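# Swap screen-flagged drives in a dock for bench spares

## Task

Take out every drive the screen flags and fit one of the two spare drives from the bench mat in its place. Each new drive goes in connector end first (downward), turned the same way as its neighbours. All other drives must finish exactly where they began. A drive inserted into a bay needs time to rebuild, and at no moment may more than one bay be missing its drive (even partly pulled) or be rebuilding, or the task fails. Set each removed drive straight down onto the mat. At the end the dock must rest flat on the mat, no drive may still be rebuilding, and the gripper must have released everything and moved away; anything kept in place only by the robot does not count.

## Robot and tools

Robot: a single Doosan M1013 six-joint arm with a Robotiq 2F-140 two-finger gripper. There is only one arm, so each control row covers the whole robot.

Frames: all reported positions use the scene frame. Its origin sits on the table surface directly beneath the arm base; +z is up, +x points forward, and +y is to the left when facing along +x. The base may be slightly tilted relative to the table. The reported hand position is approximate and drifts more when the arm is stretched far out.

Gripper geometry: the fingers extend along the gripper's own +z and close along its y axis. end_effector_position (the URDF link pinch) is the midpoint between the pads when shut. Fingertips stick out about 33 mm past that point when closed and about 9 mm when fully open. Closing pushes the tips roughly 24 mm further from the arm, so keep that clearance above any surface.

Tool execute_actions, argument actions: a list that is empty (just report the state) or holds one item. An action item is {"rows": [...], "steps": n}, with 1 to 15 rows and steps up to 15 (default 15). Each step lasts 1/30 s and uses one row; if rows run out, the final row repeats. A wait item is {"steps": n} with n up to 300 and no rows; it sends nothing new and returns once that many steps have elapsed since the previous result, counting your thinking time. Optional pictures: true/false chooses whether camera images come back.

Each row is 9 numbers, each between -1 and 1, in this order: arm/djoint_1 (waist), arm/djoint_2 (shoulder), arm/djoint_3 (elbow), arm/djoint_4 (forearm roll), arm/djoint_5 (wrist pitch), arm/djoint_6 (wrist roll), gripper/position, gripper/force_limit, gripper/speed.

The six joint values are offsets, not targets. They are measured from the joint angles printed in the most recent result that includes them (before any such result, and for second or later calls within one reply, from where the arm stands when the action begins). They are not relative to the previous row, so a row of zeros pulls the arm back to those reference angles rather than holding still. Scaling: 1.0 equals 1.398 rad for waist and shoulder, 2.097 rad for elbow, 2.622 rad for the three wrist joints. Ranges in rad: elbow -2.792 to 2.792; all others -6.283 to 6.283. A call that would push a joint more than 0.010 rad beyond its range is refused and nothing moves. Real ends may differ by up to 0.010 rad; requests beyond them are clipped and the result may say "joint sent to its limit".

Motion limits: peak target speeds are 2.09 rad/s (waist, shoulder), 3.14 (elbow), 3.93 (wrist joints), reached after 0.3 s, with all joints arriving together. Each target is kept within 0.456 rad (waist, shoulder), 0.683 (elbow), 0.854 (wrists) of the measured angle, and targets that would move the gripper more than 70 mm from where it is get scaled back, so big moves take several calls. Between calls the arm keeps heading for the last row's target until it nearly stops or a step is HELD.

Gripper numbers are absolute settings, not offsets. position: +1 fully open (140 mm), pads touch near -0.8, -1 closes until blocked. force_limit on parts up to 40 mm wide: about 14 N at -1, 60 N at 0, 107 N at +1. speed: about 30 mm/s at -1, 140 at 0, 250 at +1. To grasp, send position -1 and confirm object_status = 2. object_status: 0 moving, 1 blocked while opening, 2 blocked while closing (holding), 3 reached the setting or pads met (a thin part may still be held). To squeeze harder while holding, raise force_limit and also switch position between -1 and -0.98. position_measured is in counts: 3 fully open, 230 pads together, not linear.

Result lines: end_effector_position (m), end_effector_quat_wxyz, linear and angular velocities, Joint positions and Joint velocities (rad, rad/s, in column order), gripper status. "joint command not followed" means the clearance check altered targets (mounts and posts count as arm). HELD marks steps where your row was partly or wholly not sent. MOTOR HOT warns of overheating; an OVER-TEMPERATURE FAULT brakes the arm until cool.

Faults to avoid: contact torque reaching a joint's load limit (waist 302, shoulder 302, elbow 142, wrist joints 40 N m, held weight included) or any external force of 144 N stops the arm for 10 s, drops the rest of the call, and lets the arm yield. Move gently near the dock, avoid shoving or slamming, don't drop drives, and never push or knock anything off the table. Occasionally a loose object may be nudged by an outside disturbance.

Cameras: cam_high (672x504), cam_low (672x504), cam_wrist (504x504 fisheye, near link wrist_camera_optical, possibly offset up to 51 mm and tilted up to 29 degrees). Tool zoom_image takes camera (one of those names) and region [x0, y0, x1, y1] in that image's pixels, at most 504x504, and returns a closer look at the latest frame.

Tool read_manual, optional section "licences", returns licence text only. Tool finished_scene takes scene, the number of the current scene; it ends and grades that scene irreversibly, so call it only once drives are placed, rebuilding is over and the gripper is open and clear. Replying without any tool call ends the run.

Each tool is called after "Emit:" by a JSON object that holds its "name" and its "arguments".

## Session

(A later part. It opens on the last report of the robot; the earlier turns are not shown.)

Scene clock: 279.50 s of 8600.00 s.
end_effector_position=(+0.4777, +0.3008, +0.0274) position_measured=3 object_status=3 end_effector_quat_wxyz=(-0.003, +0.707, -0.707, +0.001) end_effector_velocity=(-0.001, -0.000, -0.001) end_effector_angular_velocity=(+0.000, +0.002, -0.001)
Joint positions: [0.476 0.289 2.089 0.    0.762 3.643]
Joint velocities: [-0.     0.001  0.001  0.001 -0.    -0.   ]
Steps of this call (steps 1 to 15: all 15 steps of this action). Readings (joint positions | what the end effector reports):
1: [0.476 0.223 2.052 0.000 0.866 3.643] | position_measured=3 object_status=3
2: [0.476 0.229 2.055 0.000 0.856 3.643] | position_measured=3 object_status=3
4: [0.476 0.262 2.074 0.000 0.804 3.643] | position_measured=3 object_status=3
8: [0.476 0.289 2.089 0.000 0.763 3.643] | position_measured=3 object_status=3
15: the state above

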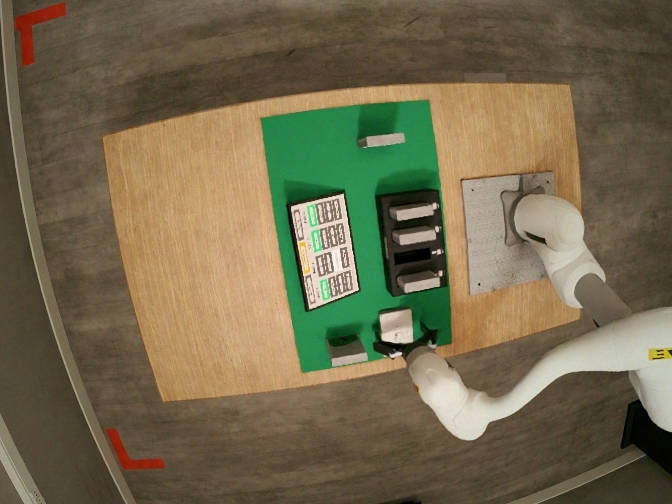

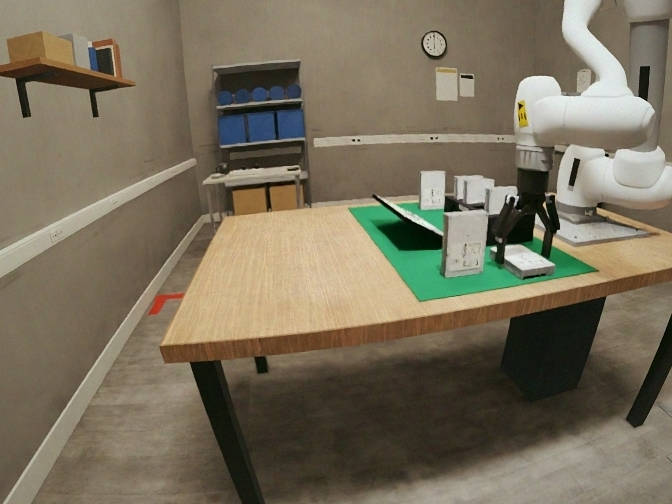

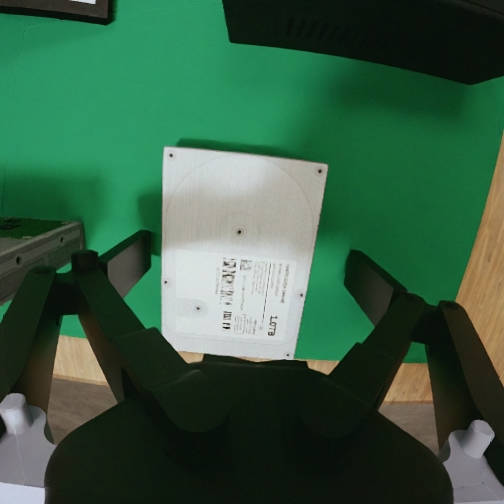

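Emit:
{"name": "execute_actions", "arguments": {"actions": [{"rows":[[-0.0036,0.0045,-0.005,0,0.0016,-0.002,1,0.5,0],[-0.0036,0.0045,-0.005,0,0.0016,-0.002,1,0.5,0],[-0.0036,0.0045,-0.005,0,0.0016,-0.002,1,0.5,0],[-0.0036,0.0045,-0.005,0,0.0016,-0.002,-1,0.5,0]],"steps":15}], "pictures": false}}

Emit:
{"name": "execute_actions", "arguments": {"actions": [{"steps":8}], "pictures": false}}

Emit:
{"name": "execute_actions", "arguments": {"actions": [{"rows":[[0,-0.02,-0.008,0,0.017,0,-1,0.5,0],[0,-0.02,-0.008,0,0.017,0,-1,0.5,0],[0,-0.02,-0.008,0,0.017,0,-1,0.5,0],[0.06,-0.0478,-0.018,0,0.04,0,-1,0.5,0]],"steps":15}]}}

Scene clock: 285.93 s of 8600.00 s.
end_effector_position=(+0.4841, +0.3011, +0.0281) position_measured=78 object_status=0 end_effector_quat_wxyz=(-0.003, +0.707, -0.707, +0.001) end_effector_velocity=(+0.002, +0.000, +0.001) end_effector_angular_velocity=(+0.001, -0.002, -0.000)
Joint positions: [0.471 0.295 2.079 0.    0.767 3.638]
Joint velocities: [-0.001  0.    -0.002 -0.001 -0.     0.   ]
Steps of this call (steps 1 to 15: the robot went on to your last target; steps 16 to 178: nothing new was sent; steps 179 to 193: all 15 steps of this action). Readings (joint positions | what the end effector reports):
179: [0.476 0.290 2.089 0.000 0.762 3.642] | position_measured=3 object_status=3
180: [0.474 0.292 2.085 0.000 0.764 3.640] | position_measured=3 object_status=3
182: [0.472 0.295 2.080 0.000 0.766 3.638] | position_measured=3 object_status=0
186: [0.471 0.295 2.079 0.000 0.766 3.638] | position_measured=31 object_status=0
193: the state above

Scene clock: 286.20 s of 8600.00 s.
end_effector_position=(+0.4841, +0.3011, +0.0280) position_measured=78 object_status=2 end_effector_quat_wxyz=(-0.003, +0.707, -0.707, +0.001) end_effector_velocity=(+0.000, -0.000, -0.000) end_effector_angular_velocity=(+0.001, -0.001, -0.000)
Joint positions: [0.471 0.295 2.079 0.    0.766 3.638]
Joint velocities: [-0.     0.     0.     0.    -0.001 -0.   ]
Steps of this call (steps 1 to 8: the robot went on to your last target). Readings (joint positions | what the end effector reports):
1: [0.471 0.295 2.079 0.000 0.767 3.638] | position_measured=78 object_status=0
2: [0.471 0.295 2.079 0.000 0.767 3.638] | position_measured=78 object_status=0
4: [0.471 0.295 2.079 0.000 0.767 3.638] | position_measured=78 object_status=0
8: the state above

Scene clock: 286.70 s of 8600.00 s.
end_effector_position=(+0.4567, +0.3403, +0.0814) position_measured=79 object_status=2 end_effector_quat_wxyz=(-0.003, +0.736, -0.677, +0.001) end_effector_velocity=(-0.000, +0.000, +0.000) end_effector_angular_velocity=(+0.000, -0.000, +0.001)
Joint positions: [0.555 0.229 2.041 0.    0.871 3.638]
Joint velocities: [ 0.    -0.    -0.     0.     0.    -0.001]
Steps of this call (steps 1 to 15: all 15 steps of this action). Readings (joint positions | what the end effector reports):
1: [0.471 0.295 2.079 0.000 0.767 3.638] | position_measured=78 object_status=2
2: [0.471 0.289 2.076 0.000 0.777 3.638] | position_measured=79 object_status=2
4: [0.471 0.270 2.064 0.000 0.806 3.638] | position_measured=79 object_status=2
8: [0.531 0.237 2.045 0.000 0.858 3.638] | position_measured=79 object_status=2
15: the state above

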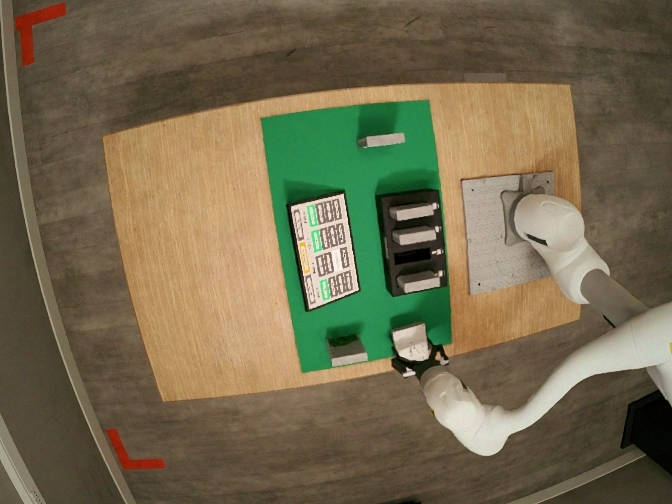

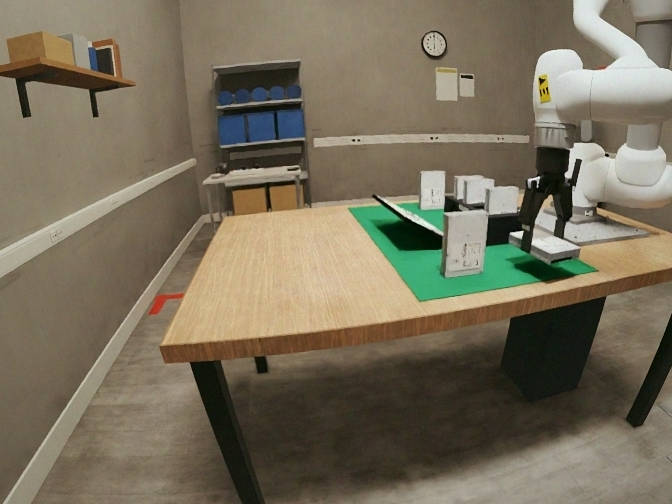

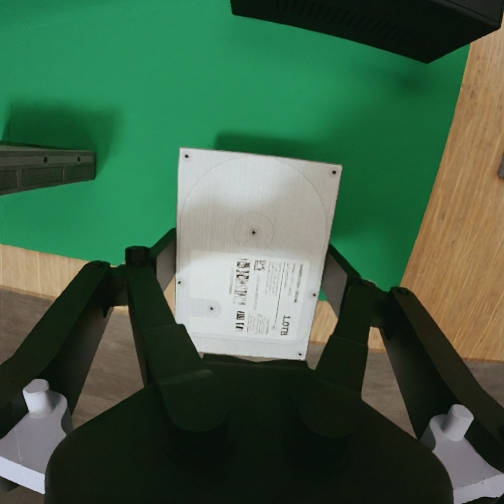

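Emit:
{"name": "execute_actions", "arguments": {"actions": [{"rows":[[0,0,0,0,0,-1,-1,0.5,0]],"steps":15}], "pictures": false}}

Emit:
{"name": "execute_actions", "arguments": {"actions": [{"steps":25}], "pictures": false}}

Emit:
{"name": "execute_actions", "arguments": {"actions": [{"rows":[[0,0,0,0,0,-0.15,-1,0.5,0],[0,0,0,0,0,-0.15,-1,0.5,0],[0,0,0,0,0,-0.15,-1,0.5,0],[0,0,0,0,0,-0.15,-1,0.5,0],[0,0,0,0,0,-0.15,-1,0.5,0],[0,0,0,0,0,-0.15,-1,0.5,0],[-0.06,0,0,0,0,-0.198,-1,0.5,0]],"steps":15}], "pictures": false}}

Emit:
{"name": "execute_actions", "arguments": {"actions": [{"steps":8}], "pictures": false}}

Emit:
{"name": "execute_actions", "arguments": {"actions": [{"rows":[[0,0.04,0.015,0,-0.0335,0,-1,0.5,0],[0,0.04,0.015,0,-0.0335,0,-1,0.5,0],[0,0.04,0.015,0,-0.0335,0,-1,0.5,0],[0,0.04,0.015,0,-0.0335,0,-1,0.5,0],[0,0.04,0.015,0,-0.0335,0,-1,0.5,0],[0,0.04,0.015,0,-0.0335,0,-1,0.5,0],[0,0.04,0.015,0,-0.0335,0,-1,0.5,0],[0,0.047,0.018,0,-0.0395,0,-1,0.5,0]],"steps":15}]}}

Scene clock: 296.43 s of 8600.00 s.
end_effector_position=(+0.4567, +0.3403, +0.0815) position_measured=79 object_status=2 end_effector_quat_wxyz=(-0.002, +0.993, -0.118, +0.003) end_effector_velocity=(-0.001, +0.000, -0.000) end_effector_angular_velocity=(-0.019, -0.009, +3.662)
Joint positions: [0.555 0.228 2.041 0.    0.871 2.387]
Joint velocities: [-0.    -0.     0.001  0.003 -0.    -3.664]
Steps of this call (steps 1 to 15: the robot went on to your last target; steps 16 to 277: nothing new was sent; steps 278 to 292: all 15 steps of this action). Readings (joint positions | what the end effector reports):
278: [0.555 0.228 2.041 0.000 0.871 3.636] | position_measured=79 object_status=2
279: [0.555 0.228 2.041 0.000 0.871 3.624] | position_measured=79 object_status=2
281: [0.555 0.228 2.041 0.000 0.871 3.557] | position_measured=79 object_status=2
285: [0.555 0.228 2.041 0.000 0.871 3.251] | position_measured=79 object_status=2
292: the state above

Scene clock: 297.27 s of 8600.00 s.
end_effector_position=(+0.4567, +0.3403, +0.0814) position_measured=79 object_status=2 end_effector_quat_wxyz=(+0.000, +0.843, +0.537, +0.003) end_effector_velocity=(-0.000, +0.000, -0.000) end_effector_angular_velocity=(-0.000, -0.000, +0.001)
Joint positions: [0.555 0.229 2.041 0.    0.871 1.016]
Joint velocities: [ 0.001  0.    -0.    -0.     0.    -0.   ]
Steps of this call (steps 1 to 25: the robot went on to your last target). Readings (joint positions | what the end effector reports):
1: [0.555 0.228 2.041 0.000 0.871 2.263] | position_measured=79 object_status=2
2: [0.555 0.228 2.041 0.000 0.871 2.139] | position_measured=79 object_status=2
4: [0.555 0.229 2.041 0.000 0.871 1.890] | position_measured=79 object_status=2
8: [0.555 0.229 2.041 0.000 0.871 1.412] | position_measured=79 object_status=2
25: the state above

Scene clock: 297.77 s of 8600.00 s.
end_effector_position=(+0.4836, +0.3008, +0.0814) position_measured=79 object_status=2 end_effector_quat_wxyz=(+0.001, +0.708, +0.706, +0.003) end_effector_velocity=(+0.001, -0.001, +0.000) end_effector_angular_velocity=(+0.000, -0.001, +0.011)
Joint positions: [0.471 0.229 2.041 0.    0.871 0.498]
Joint velocities: [-0.002  0.    -0.001  0.     0.    -0.014]
Steps of this call (steps 1 to 15: all 15 steps of this action). Readings (joint positions | what the end effector reports):
1: [0.555 0.229 2.041 0.000 0.871 1.014] | position_measured=79 object_status=2
2: [0.555 0.229 2.041 0.000 0.871 1.002] | position_measured=79 object_status=2
4: [0.555 0.229 2.041 0.000 0.871 0.936] | position_measured=79 object_status=2
8: [0.552 0.229 2.041 0.000 0.871 0.684] | position_measured=79 object_status=2
15: the state above

Scene clock: 298.03 s of 8600.00 s.
end_effector_position=(+0.4836, +0.3008, +0.0814) position_measured=79 object_status=2 end_effector_quat_wxyz=(+0.001, +0.708, +0.707, +0.003) end_effector_velocity=(-0.000, -0.000, -0.000) end_effector_angular_velocity=(+0.000, +0.001, -0.001)
Joint positions: [0.471 0.229 2.041 0.    0.871 0.497]
Joint velocities: [-0.     0.     0.001  0.001 -0.     0.001]
Steps of this call (steps 1 to 8: the robot went on to your last target). Readings (joint positions | what the end effector reports):
1: [0.471 0.229 2.041 0.000 0.871 0.497] | position_measured=79 object_status=2
2: [0.471 0.229 2.041 0.000 0.871 0.497] | position_measured=79 object_status=2
4: [0.471 0.229 2.041 0.000 0.871 0.497] | position_measured=79 object_status=2
8: the state above

Scene clock: 298.53 s of 8600.00 s.
end_effector_position=(+0.4838, +0.3009, +0.0287) position_measured=79 object_status=2 end_effector_quat_wxyz=(+0.001, +0.708, +0.707, +0.003) end_effector_velocity=(-0.000, +0.000, -0.001) end_effector_angular_velocity=(+0.000, -0.001, +0.001)
Joint positions: [0.471 0.294 2.079 0.    0.768 0.497]
Joint velocities: [ 0.     0.001  0.001 -0.    -0.003 -0.001]
Steps of this call (steps 1 to 15: all 15 steps of this action). Readings (joint positions | what the end effector reports):
1: [0.471 0.229 2.041 0.000 0.870 0.497] | position_measured=79 object_status=2
2: [0.471 0.235 2.044 0.000 0.860 0.497] | position_measured=79 object_status=2
4: [0.471 0.266 2.062 0.000 0.813 0.497] | position_measured=79 object_status=2
8: [0.471 0.285 2.073 0.000 0.783 0.497] | position_measured=79 object_status=2
15: the state above

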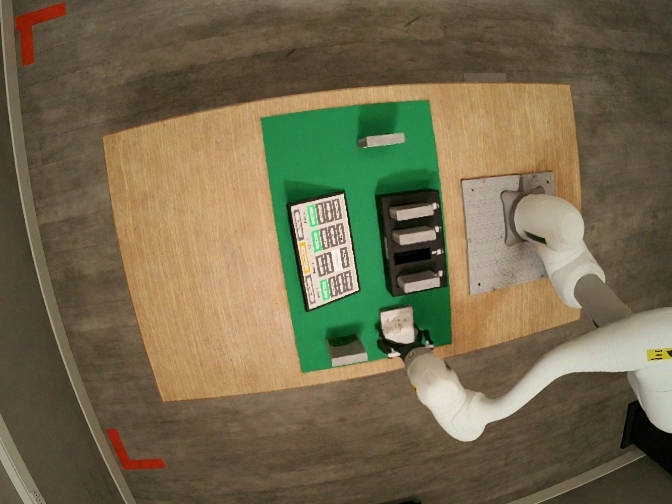

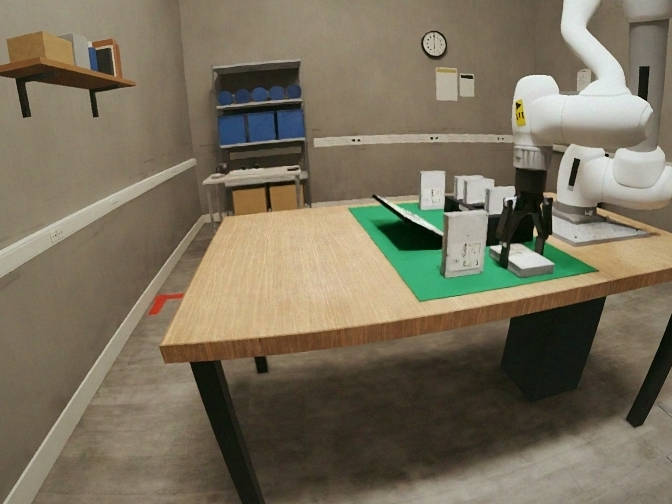

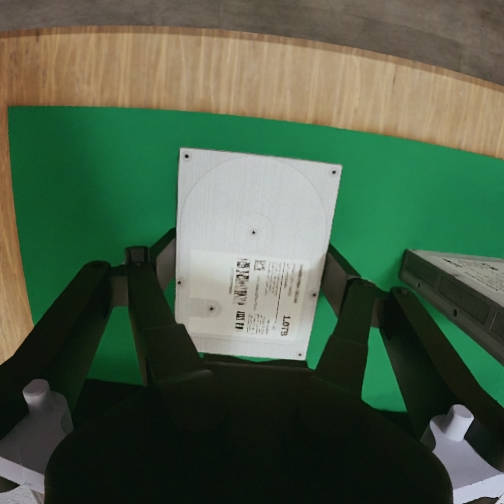

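Emit:
{"name": "execute_actions", "arguments": {"actions": [{"rows":[[0,0,0,0,0,0,0.8,0.8,0]],"steps":10}], "pictures": false}}

Emit:
{"name": "execute_actions", "arguments": {"actions": [{"rows":[[0,-0.047,-0.018,0,0.0395,0,0.8,0.8,0]],"steps":12}], "pictures": false}}

Emit:
{"name": "execute_actions", "arguments": {"actions": [{"rows":[[0.2346,0.2371,-0.146,-0.1922,0.236,0.2048,0.8,0.8,0]],"steps":15}], "pictures": false}}

Emit:
{"name": "execute_actions", "arguments": {"actions": [{"steps":15}]}}

Scene clock: 320.40 s of 8600.00 s.
end_effector_position=(+0.4837, +0.3008, +0.0286) position_measured=28 object_status=0 end_effector_quat_wxyz=(+0.001, +0.708, +0.707, +0.003) end_effector_velocity=(+0.000, +0.000, +0.001) end_effector_angular_velocity=(+0.001, -0.000, -0.002)
Joint positions: [0.471 0.294 2.079 0.    0.768 0.497]
Joint velocities: [-0.    -0.001 -0.001  0.001  0.002  0.001]
Steps of this call (steps 1 to 15: the robot went on to your last target; steps 16 to 646: nothing new was sent; steps 647 to 656: all 10 steps of this action). Readings (joint positions | what the end effector reports):
647: [0.471 0.294 2.079 0.000 0.768 0.497] | position_measured=79 object_status=0
648: [0.471 0.294 2.079 0.000 0.768 0.497] | position_measured=79 object_status=0
650: [0.471 0.294 2.079 0.000 0.768 0.497] | position_measured=58 object_status=0
654: [0.471 0.294 2.079 0.000 0.768 0.497] | position_measured=29 object_status=0
656: the state above

Scene clock: 320.80 s of 8600.00 s.
end_effector_position=(+0.4834, +0.3007, +0.0813) position_measured=28 object_status=3 end_effector_quat_wxyz=(+0.001, +0.708, +0.707, +0.003) end_effector_velocity=(+0.001, +0.001, +0.001) end_effector_angular_velocity=(+0.000, -0.002, +0.001)
Joint positions: [0.471 0.229 2.041 0.    0.871 0.497]
Joint velocities: [ 0.001 -0.001 -0.001 -0.001  0.    -0.   ]
Steps of this call (steps 1 to 12: all 12 steps of this action). Readings (joint positions | what the end effector reports):
1: [0.471 0.293 2.078 0.000 0.769 0.497] | position_measured=28 object_status=0
2: [0.471 0.287 2.075 0.000 0.779 0.497] | position_measured=28 object_status=0
4: [0.471 0.255 2.056 0.000 0.830 0.497] | position_measured=28 object_status=3
8: [0.471 0.229 2.041 0.000 0.871 0.497] | position_measured=28 object_status=3
12: the state above

Scene clock: 321.30 s of 8600.00 s.
end_effector_position=(+0.4830, +0.3372, +0.0894) position_measured=28 object_status=3 end_effector_quat_wxyz=(+0.271, +0.654, +0.654, -0.268) end_effector_velocity=(+0.004, -0.001, +0.006) end_effector_angular_velocity=(-0.011, -0.014, -0.007)
Joint positions: [ 0.799  0.56   1.735 -0.503  1.489  1.033]
Joint velocities: [-0.     0.    -0.008 -0.009  0.014  0.011]
Steps of this call (steps 1 to 15: all 15 steps of this action). Readings (joint positions | what the end effector reports):
1: [0.472 0.229 2.040 -0.001 0.873 0.498] | position_measured=28 object_status=3
2: [0.478 0.235 2.034 -0.011 0.885 0.509] | position_measured=28 object_status=3
4: [0.512 0.271 2.002 -0.065 0.951 0.566] | position_measured=28 object_status=3
8: [0.669 0.429 1.856 -0.305 1.246 0.822] | position_measured=28 object_status=3
15: the state above

Scene clock: 321.80 s of 8600.00 s.
end_effector_position=(+0.4830, +0.3370, +0.0894) position_measured=28 object_status=3 end_effector_quat_wxyz=(+0.272, +0.654, +0.653, -0.268) end_effector_velocity=(+0.001, -0.001, +0.000) end_effector_angular_velocity=(-0.001, -0.001, +0.000)
Joint positions: [ 0.799  0.56   1.735 -0.504  1.49   1.034]
Joint velocities: [-0.001 -0.     0.001 -0.002  0.     0.   ]
Steps of this call (steps 1 to 15: the robot went on to your last target). Readings (joint positions | what the end effector reports):
1: [0.799 0.560 1.735 -0.504 1.490 1.034] | position_measured=28 object_status=3
2: [0.799 0.560 1.735 -0.504 1.490 1.034] | position_measured=28 object_status=3
4: [0.799 0.560 1.735 -0.504 1.490 1.034] | position_measured=28 object_status=3
8: [0.799 0.560 1.735 -0.504 1.490 1.034] | position_measured=28 object_status=3
15: the state above
The arm was judged still, so your last target was given up. Only a new action makes it travel on or press farther. Fingers that are still opening or closing keep moving.

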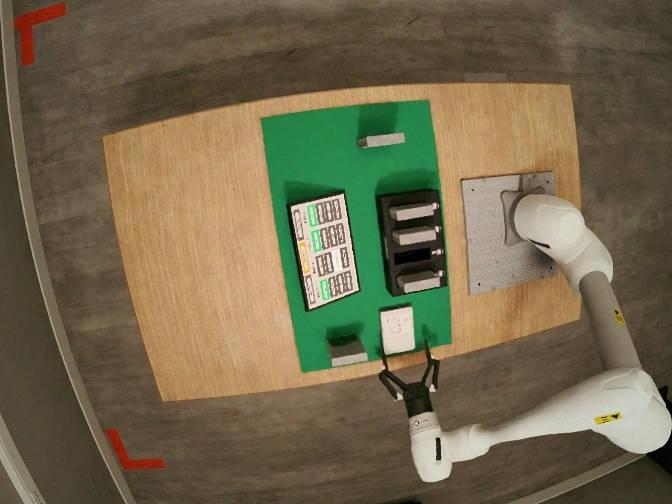

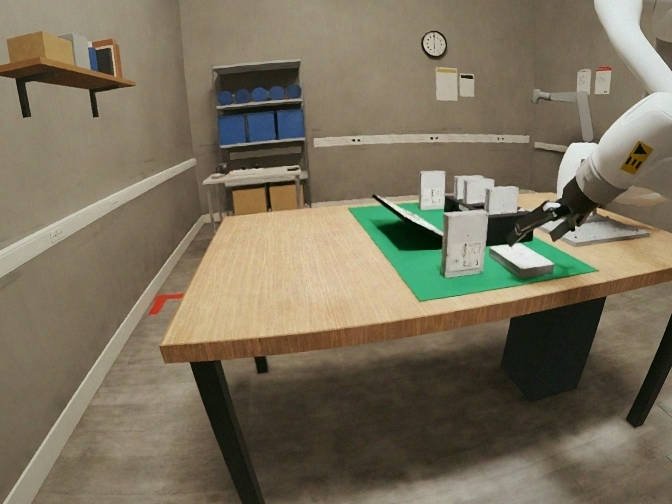

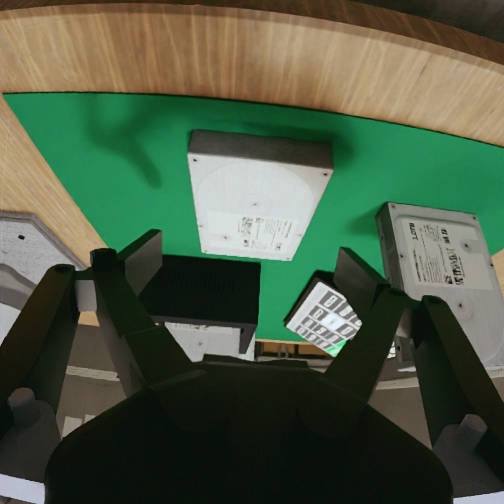

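Emit:
{"name": "execute_actions", "arguments": {"actions": [{"rows":[[0.0065,0.055,0.003,0.001,-0.0275,0.0187,0.8,0.8,0]],"steps":15}]}}

Emit:
{"name": "execute_actions", "arguments": {"actions": [{"rows":[[0,0,0,0,0,0,-1,0.8,0]],"steps":15}]}}

Scene clock: 330.50 s of 8600.00 s.
end_effector_position=(+0.4828, +0.3475, +0.0284) position_measured=28 object_status=3 end_effector_quat_wxyz=(+0.271, +0.655, +0.653, -0.267) end_effector_velocity=(-0.000, +0.000, -0.000) end_effector_angular_velocity=(+0.001, +0.001, +0.001)
Joint positions: [ 0.808  0.637  1.741 -0.501  1.418  1.083]
Joint velocities: [ 0.     0.     0.     0.001 -0.001 -0.   ]
Steps of this call (steps 1 to 246: nothing new was sent; steps 247 to 261: all 15 steps of this action). Readings (joint positions | what the end effector reports):
247: [0.799 0.561 1.735 -0.504 1.490 1.034] | position_measured=28 object_status=3
248: [0.799 0.567 1.735 -0.504 1.484 1.039] | position_measured=28 object_status=3
250: [0.803 0.601 1.738 -0.503 1.451 1.060] | position_measured=28 object_status=3
254: [0.808 0.637 1.741 -0.501 1.418 1.083] | position_measured=28 object_status=3
261: the state above

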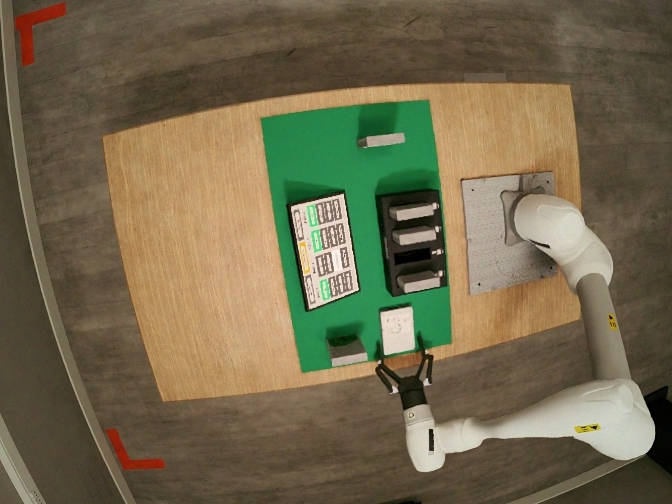

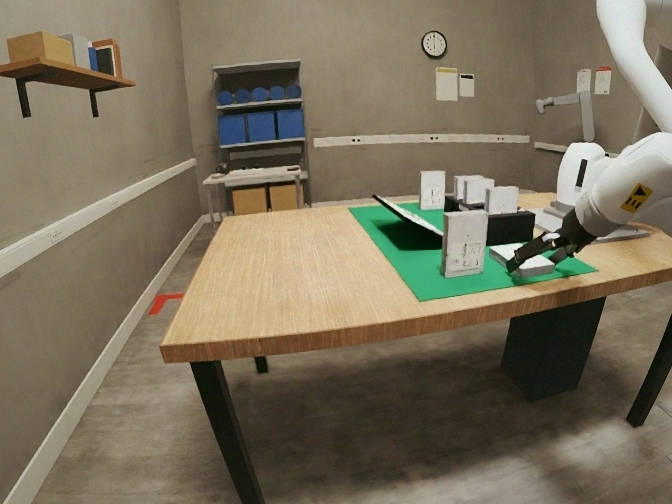

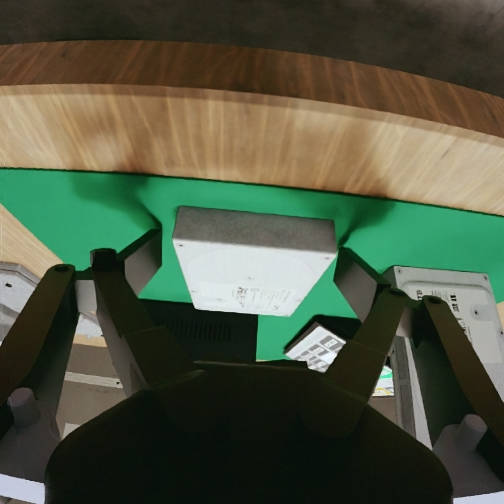

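Scene clock: 331.00 s of 8600.00 s.
end_effector_position=(+0.4828, +0.3476, +0.0285) position_measured=79 object_status=2 end_effector_quat_wxyz=(+0.271, +0.655, +0.653, -0.267) end_effector_velocity=(+0.000, -0.000, +0.000) end_effector_angular_velocity=(-0.000, -0.001, +0.000)
Joint positions: [ 0.808  0.637  1.741 -0.501  1.418  1.083]
Joint velocities: [-0.    -0.    -0.    -0.001  0.     0.001]
Steps of this call (steps 1 to 15: all 15 steps of this action). Readings (joint positions | what the end effector reports):
1: [0.808 0.637 1.741 -0.501 1.418 1.083] | position_measured=28 object_status=0
2: [0.808 0.637 1.741 -0.501 1.418 1.083] | position_measured=33 object_status=0
4: [0.808 0.637 1.741 -0.501 1.418 1.083] | position_measured=48 object_status=0
8: [0.808 0.637 1.741 -0.501 1.418 1.083] | position_measured=78 object_status=0
15: the state above

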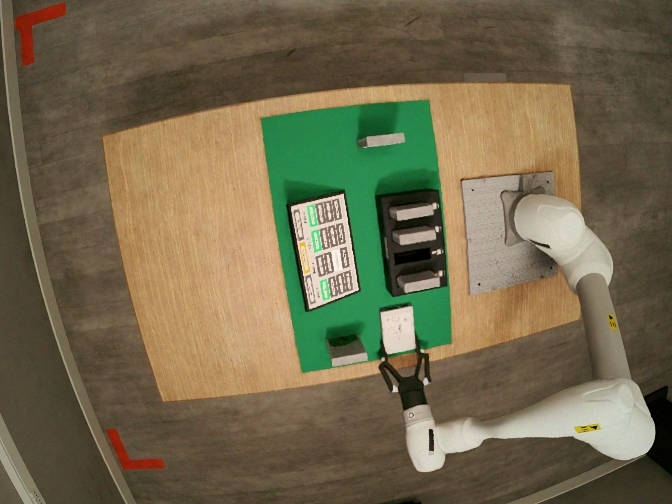

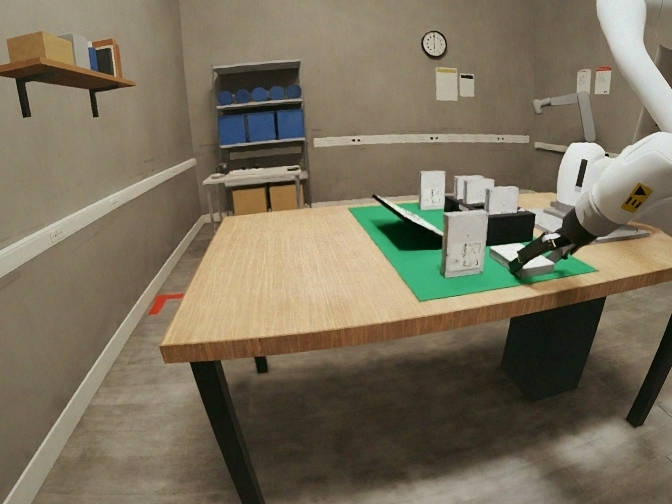

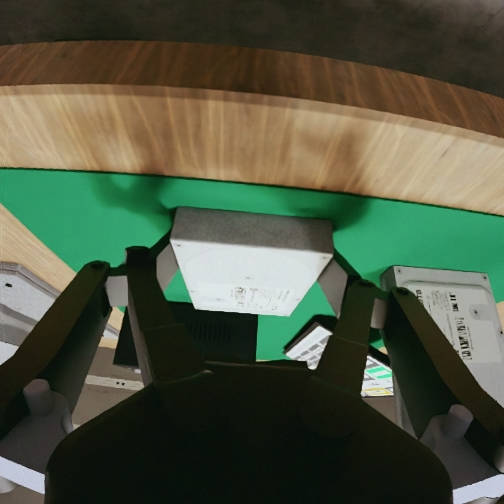

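Emit:
{"name": "execute_actions", "arguments": {"actions": [{"rows":[[0,-0.03,0,0,0.014,-0.008,-1,0.8,0],[0,-0.03,0,0,0.014,-0.008,-1,0.8,0],[0,-0.03,0,0,0.014,-0.008,-1,0.8,0],[0,-0.03,0,0,0.014,-0.008,-1,0.8,0],[0,-0.32,0,0,0.15,-0.08,-1,0.8,0]],"steps":15}], "pictures": false}}

Emit:
{"name": "execute_actions", "arguments": {"actions": [{"steps":20}], "pictures": false}}

Emit:
{"name": "execute_actions", "arguments": {"actions": [{"rows":[[0,0,0,0,0,1,-1,0.8,0]],"steps":15}], "pictures": false}}

Emit:
{"name": "execute_actions", "arguments": {"actions": [{"steps":25}]}}

Scene clock: 350.80 s of 8600.00 s.
end_effector_position=(+0.4511, +0.3107, +0.2154) position_measured=80 object_status=2 end_effector_quat_wxyz=(+0.273, +0.655, +0.652, -0.266) end_effector_velocity=(-0.135, -0.137, +0.472) end_effector_angular_velocity=(+0.015, +0.004, -0.021)
Joint positions: [ 0.808  0.383  1.742 -0.501  1.641  0.963]
Joint velocities: [-0.    -0.673 -0.001  0.     0.589 -0.31 ]
Steps of this call (steps 1 to 15: the robot went on to your last target; steps 16 to 579: nothing new was sent; steps 580 to 594: all 15 steps of this action). Readings (joint positions | what the end effector reports):
580: [0.808 0.636 1.741 -0.501 1.418 1.083] | position_measured=79 object_status=2
581: [0.808 0.631 1.742 -0.501 1.423 1.079] | position_measured=79 object_status=2
583: [0.808 0.605 1.742 -0.501 1.446 1.067] | position_measured=80 object_status=2
587: [0.808 0.543 1.742 -0.501 1.501 1.038] | position_measured=80 object_status=2
594: the state above

Scene clock: 351.47 s of 8600.00 s.
end_effector_position=(+0.4014, +0.2630, +0.3440) position_measured=80 object_status=2 end_effector_quat_wxyz=(+0.267, +0.658, +0.651, -0.267) end_effector_velocity=(-0.000, -0.000, -0.000) end_effector_angular_velocity=(-0.000, +0.001, +0.001)
Joint positions: [ 0.808  0.189  1.741 -0.501  1.811  0.873]
Joint velocities: [-0.    -0.     0.001 -0.    -0.    -0.001]
Steps of this call (steps 1 to 20: the robot went on to your last target). Readings (joint positions | what the end effector reports):
1: [0.808 0.360 1.742 -0.501 1.661 0.953] | position_measured=80 object_status=2
2: [0.808 0.338 1.741 -0.501 1.681 0.942] | position_measured=80 object_status=2
4: [0.808 0.292 1.741 -0.501 1.721 0.921] | position_measured=80 object_status=2
8: [0.808 0.208 1.741 -0.501 1.795 0.882] | position_measured=80 object_status=2
20: the state above

Scene clock: 351.97 s of 8600.00 s.
end_effector_position=(+0.4013, +0.2630, +0.3440) position_measured=80 object_status=2 end_effector_quat_wxyz=(+0.373, +0.915, +0.143, -0.060) end_effector_velocity=(+0.000, +0.000, +0.000) end_effector_angular_velocity=(-0.010, -2.560, -2.618)
Joint positions: [ 0.808  0.189  1.741 -0.501  1.811  2.123]
Joint velocities: [ 0.     0.    -0.001  0.    -0.     3.662]
Steps of this call (steps 1 to 15: all 15 steps of this action). Readings (joint positions | what the end effector reports):
1: [0.808 0.189 1.741 -0.501 1.811 0.874] | position_measured=80 object_status=2
2: [0.808 0.189 1.741 -0.501 1.811 0.887] | position_measured=80 object_status=2
4: [0.808 0.189 1.741 -0.501 1.811 0.953] | position_measured=80 object_status=2
8: [0.808 0.189 1.741 -0.501 1.811 1.260] | position_measured=80 object_status=2
15: the state above

Scene clock: 352.80 s of 8600.00 s.
end_effector_position=(+0.4014, +0.2630, +0.3440) position_measured=80 object_status=2 end_effector_quat_wxyz=(+0.326, +0.799, -0.469, +0.190) end_effector_velocity=(+0.000, -0.001, -0.000) end_effector_angular_velocity=(-0.002, +0.000, +0.001)
Joint positions: [ 0.808  0.189  1.741 -0.501  1.811  3.495]
Joint velocities: [-0.    -0.     0.002 -0.002 -0.    -0.001]
Steps of this call (steps 1 to 25: the robot went on to your last target). Readings (joint positions | what the end effector reports):
1: [0.808 0.189 1.741 -0.501 1.811 2.248] | position_measured=80 object_status=2
2: [0.808 0.189 1.741 -0.501 1.811 2.372] | position_measured=80 object_status=2
4: [0.808 0.189 1.741 -0.501 1.811 2.621] | position_measured=80 object_status=2
8: [0.808 0.189 1.741 -0.501 1.811 3.099] | position_measured=80 object_status=2
25: the state above

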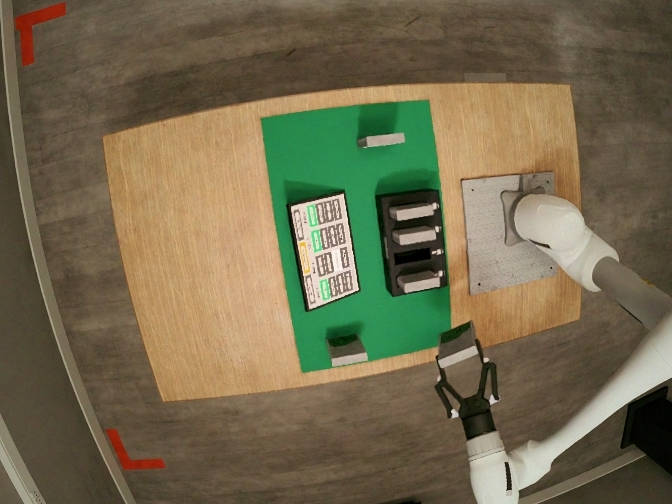

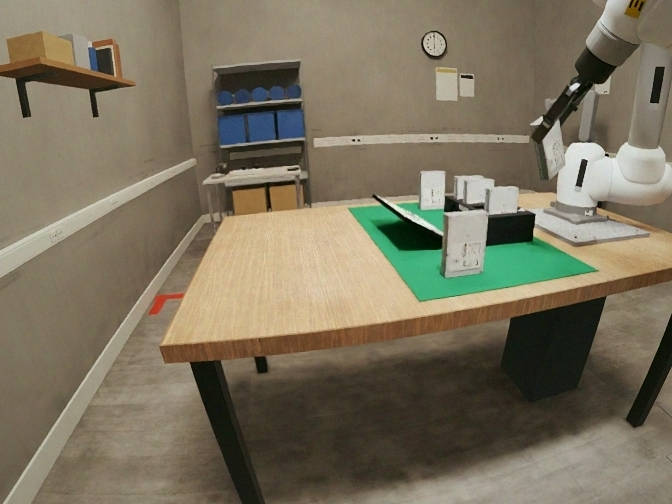

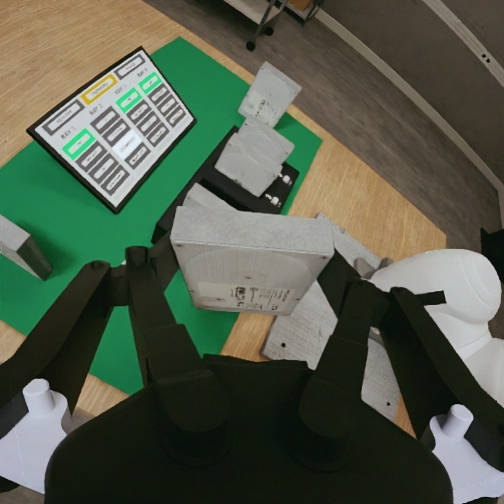

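Emit:
{"name": "execute_actions", "arguments": {"actions": [{"rows":[[-0.2067,-0.1284,0.102,-0.0602,-0.0697,0.111,-1,0.8,0]],"steps":15}], "pictures": false}}

Emit:
{"name": "execute_actions", "arguments": {"actions": [{"steps":15}]}}

Emit:
{"name": "execute_actions", "arguments": {"actions": [{"rows":[[0,0.013,0.014,0,-0.015,0.011,-1,0.8,0],[0,0.013,0.014,0,-0.015,0.011,-1,0.8,0],[0,0.027,0.028,0,-0.03,0.022,-1,0.8,0],[0,0.027,0.028,0,-0.03,0.022,-1,0.8,0],[0,0.043,0.042,0,-0.045,0.034,-1,0.8,0],[0,0.043,0.042,0,-0.045,0.034,-1,0.8,0],[0,0.0604,0.0541,-0.001,-0.0597,0.0461,-1,0.8,0]],"steps":15}]}}

Scene clock: 365.60 s of 8600.00 s.
end_effector_position=(+0.4315, +0.0669, +0.3393) position_measured=80 object_status=2 end_effector_quat_wxyz=(+0.268, +0.661, -0.646, +0.272) end_effector_velocity=(-0.005, -0.131, -0.005) end_effector_angular_velocity=(-0.016, -0.239, -0.227)
Joint positions: [ 0.524  0.013  1.951 -0.656  1.632  3.781]
Joint velocities: [-0.197 -0.122  0.143 -0.105 -0.123  0.196]
Steps of this call (steps 1 to 15: the robot went on to your last target; steps 16 to 369: nothing new was sent; steps 370 to 384: all 15 steps of this action). Readings (joint positions | what the end effector reports):
370: [0.807 0.189 1.741 -0.501 1.811 3.496] | position_measured=80 object_status=2
371: [0.801 0.185 1.746 -0.504 1.806 3.502] | position_measured=80 object_status=2
373: [0.766 0.163 1.772 -0.524 1.784 3.538] | position_measured=80 object_status=2
377: [0.667 0.102 1.845 -0.578 1.722 3.637] | position_measured=80 object_status=2
384: the state above

Scene clock: 366.10 s of 8600.00 s.
end_effector_position=(+0.4314, +0.0639, +0.3392) position_measured=80 object_status=2 end_effector_quat_wxyz=(+0.266, +0.658, -0.649, +0.274) end_effector_velocity=(+0.000, -0.000, -0.000) end_effector_angular_velocity=(+0.001, -0.000, -0.002)
Joint positions: [ 0.519  0.01   1.955 -0.659  1.628  3.786]
Joint velocities: [-0.001  0.    -0.     0.001 -0.     0.   ]
Steps of this call (steps 1 to 15: the robot went on to your last target). Readings (joint positions | what the end effector reports):
1: [0.520 0.011 1.954 -0.658 1.629 3.784] | position_measured=80 object_status=2
2: [0.519 0.010 1.955 -0.658 1.629 3.785] | position_measured=80 object_status=2
4: [0.519 0.010 1.955 -0.659 1.628 3.786] | position_measured=80 object_status=2
8: [0.519 0.010 1.955 -0.659 1.628 3.786] | position_measured=80 object_status=2
15: the state above
The arm was judged still, so your last target was given up. Only a new action makes it travel on or press farther. Fingers that are still opening or closing keep moving.

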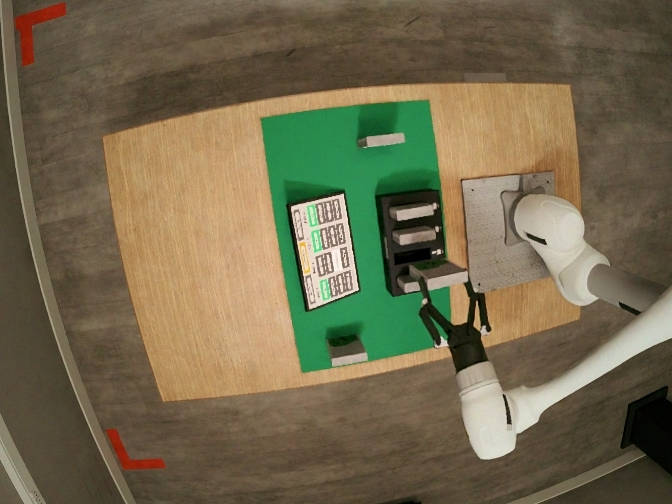

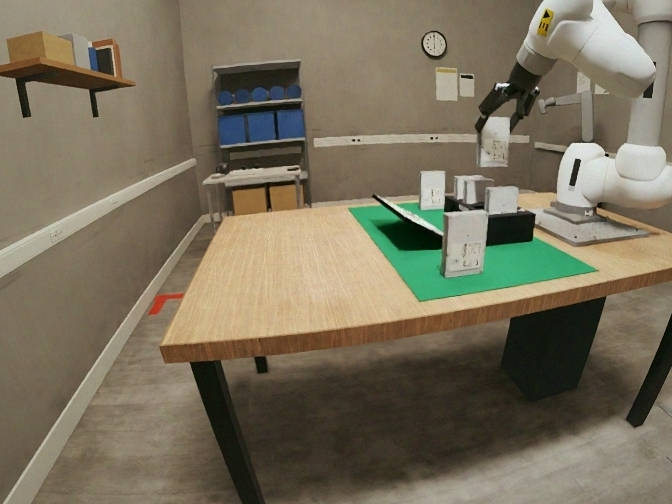

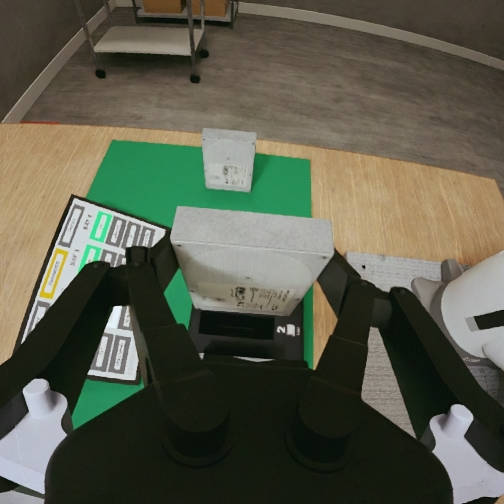

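Scene clock: 366.60 s of 8600.00 s.
end_effector_position=(+0.4319, +0.0641, +0.2393) position_measured=80 object_status=2 end_effector_quat_wxyz=(+0.266, +0.659, -0.648, +0.274) end_effector_velocity=(-0.000, +0.000, -0.002) end_effector_angular_velocity=(+0.001, +0.001, -0.001)
Joint positions: [ 0.519  0.094  2.068 -0.662  1.472  3.907]
Joint velocities: [ 0.     0.002  0.002  0.002 -0.003  0.002]
Steps of this call (steps 1 to 15: all 15 steps of this action). Readings (joint positions | what the end effector reports):
1: [0.519 0.010 1.956 -0.659 1.627 3.787] | position_measured=80 object_status=2
2: [0.519 0.015 1.964 -0.659 1.616 3.795] | position_measured=80 object_status=2
4: [0.519 0.032 1.990 -0.659 1.582 3.820] | position_measured=80 object_status=2
8: [0.519 0.073 2.045 -0.659 1.507 3.878] | position_measured=80 object_status=2
15: the state above

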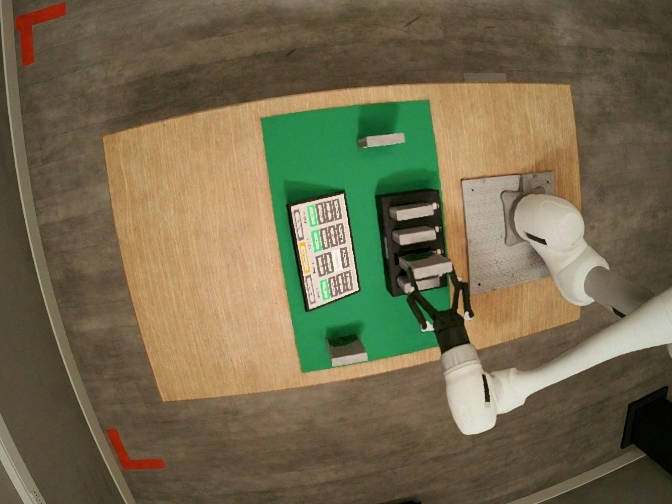

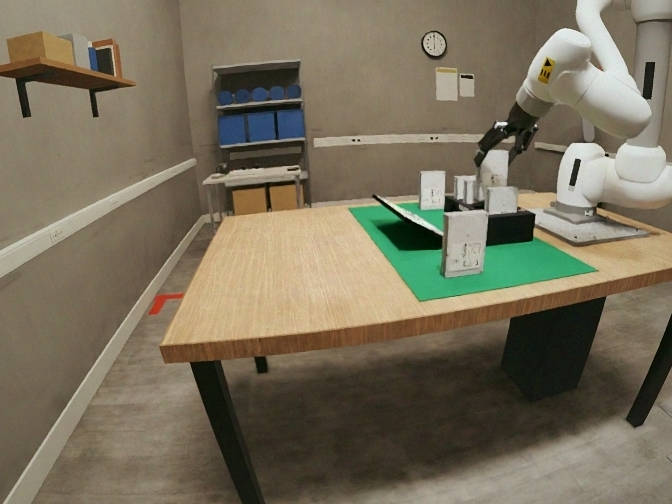

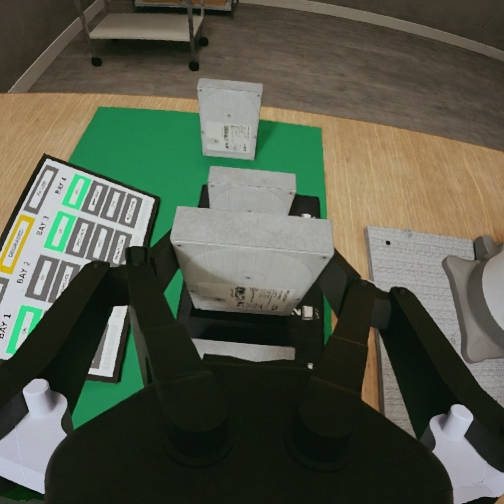

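Emit:
{"name": "execute_actions", "arguments": {"actions": [{"rows":[[0,0.0135,0.0082,-0.001,-0.011,0.0086,-1,0.8,0]],"steps":15}]}}

Emit:
{"name": "zoom_image", "arguments": {"camera": "cam_wrist", "region": [160,240,340,380]}}

Emit:
{"name": "zoom_image", "arguments": {"camera": "cam_high", "region": [370,190,490,310]}}

Scene clock: 370.27 s of 8600.00 s.
end_effector_position=(+0.4322, +0.0642, +0.2215) position_measured=80 object_status=2 end_effector_quat_wxyz=(+0.266, +0.659, -0.648, +0.274) end_effector_velocity=(-0.001, -0.002, -0.001) end_effector_angular_velocity=(-0.002, +0.003, -0.001)
Joint positions: [ 0.519  0.113  2.085 -0.664  1.443  3.929]
Joint velocities: [-0.002  0.     0.003 -0.    -0.    -0.001]
Steps of this call (steps 1 to 15: the robot went on to your last target; steps 16 to 95: nothing new was sent; steps 96 to 110: all 15 steps of this action). Readings (joint positions | what the end effector reports):
96: [0.519 0.095 2.069 -0.662 1.471 3.908] | position_measured=80 object_status=2
97: [0.519 0.100 2.074 -0.662 1.462 3.915] | position_measured=80 object_status=2
99: [0.519 0.112 2.084 -0.664 1.446 3.927] | position_measured=80 object_status=2
103: [0.519 0.113 2.085 -0.664 1.443 3.929] | position_measured=80 object_status=2
110: the state above

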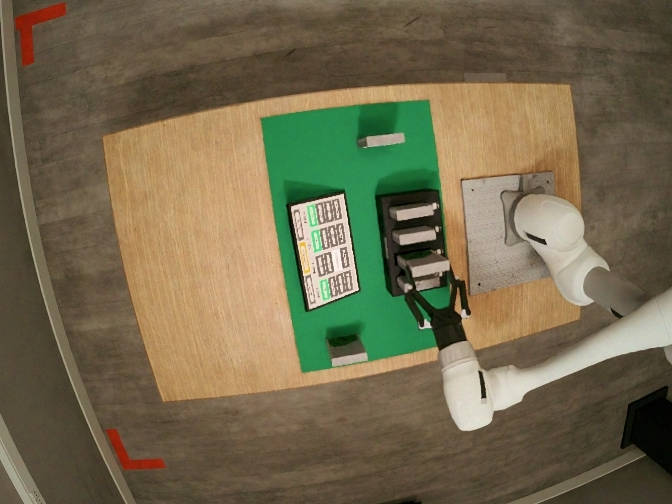

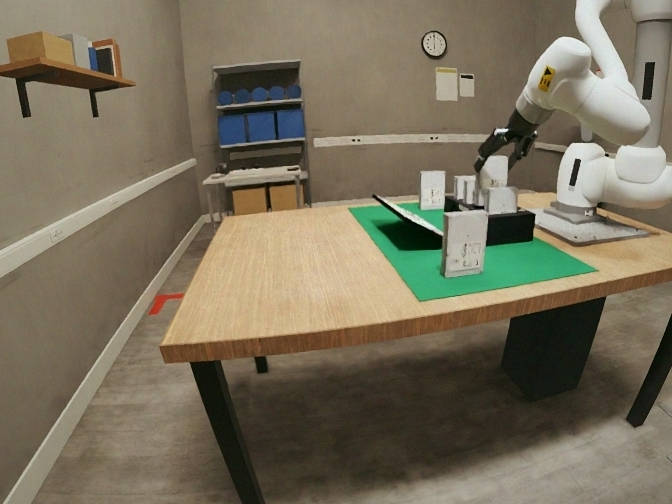

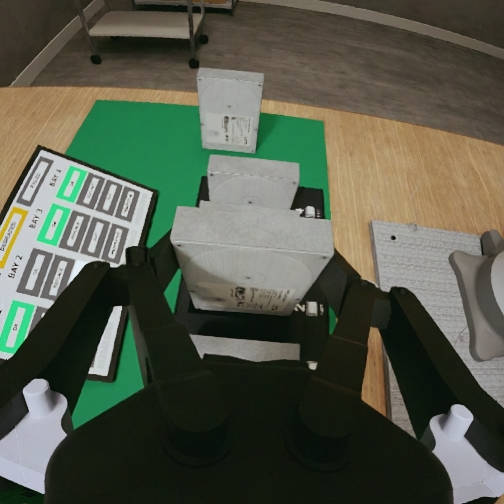

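Region (160, 240, 340, 380) of cam_wrist's 504x504 image, scaled by 2.800, with more detail than that image has.

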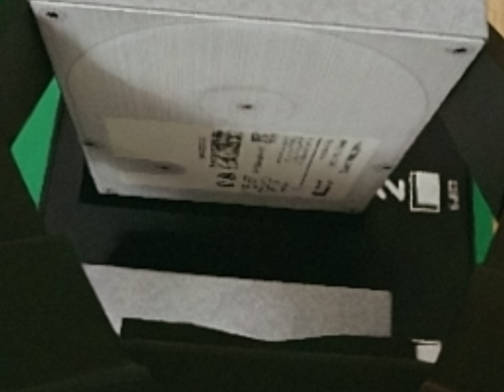

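Region (370, 190, 490, 310) of cam_high's 672x504 image, scaled by 4.200, with more detail than that image has.

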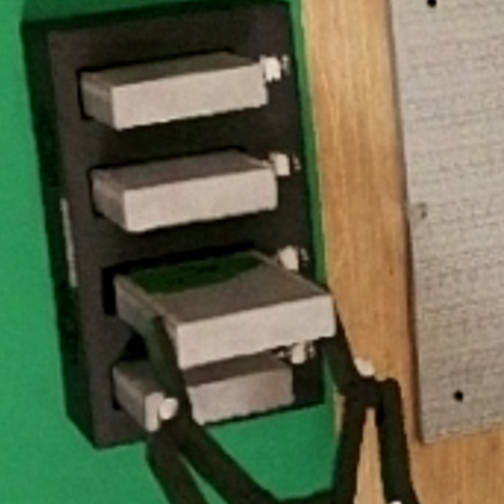

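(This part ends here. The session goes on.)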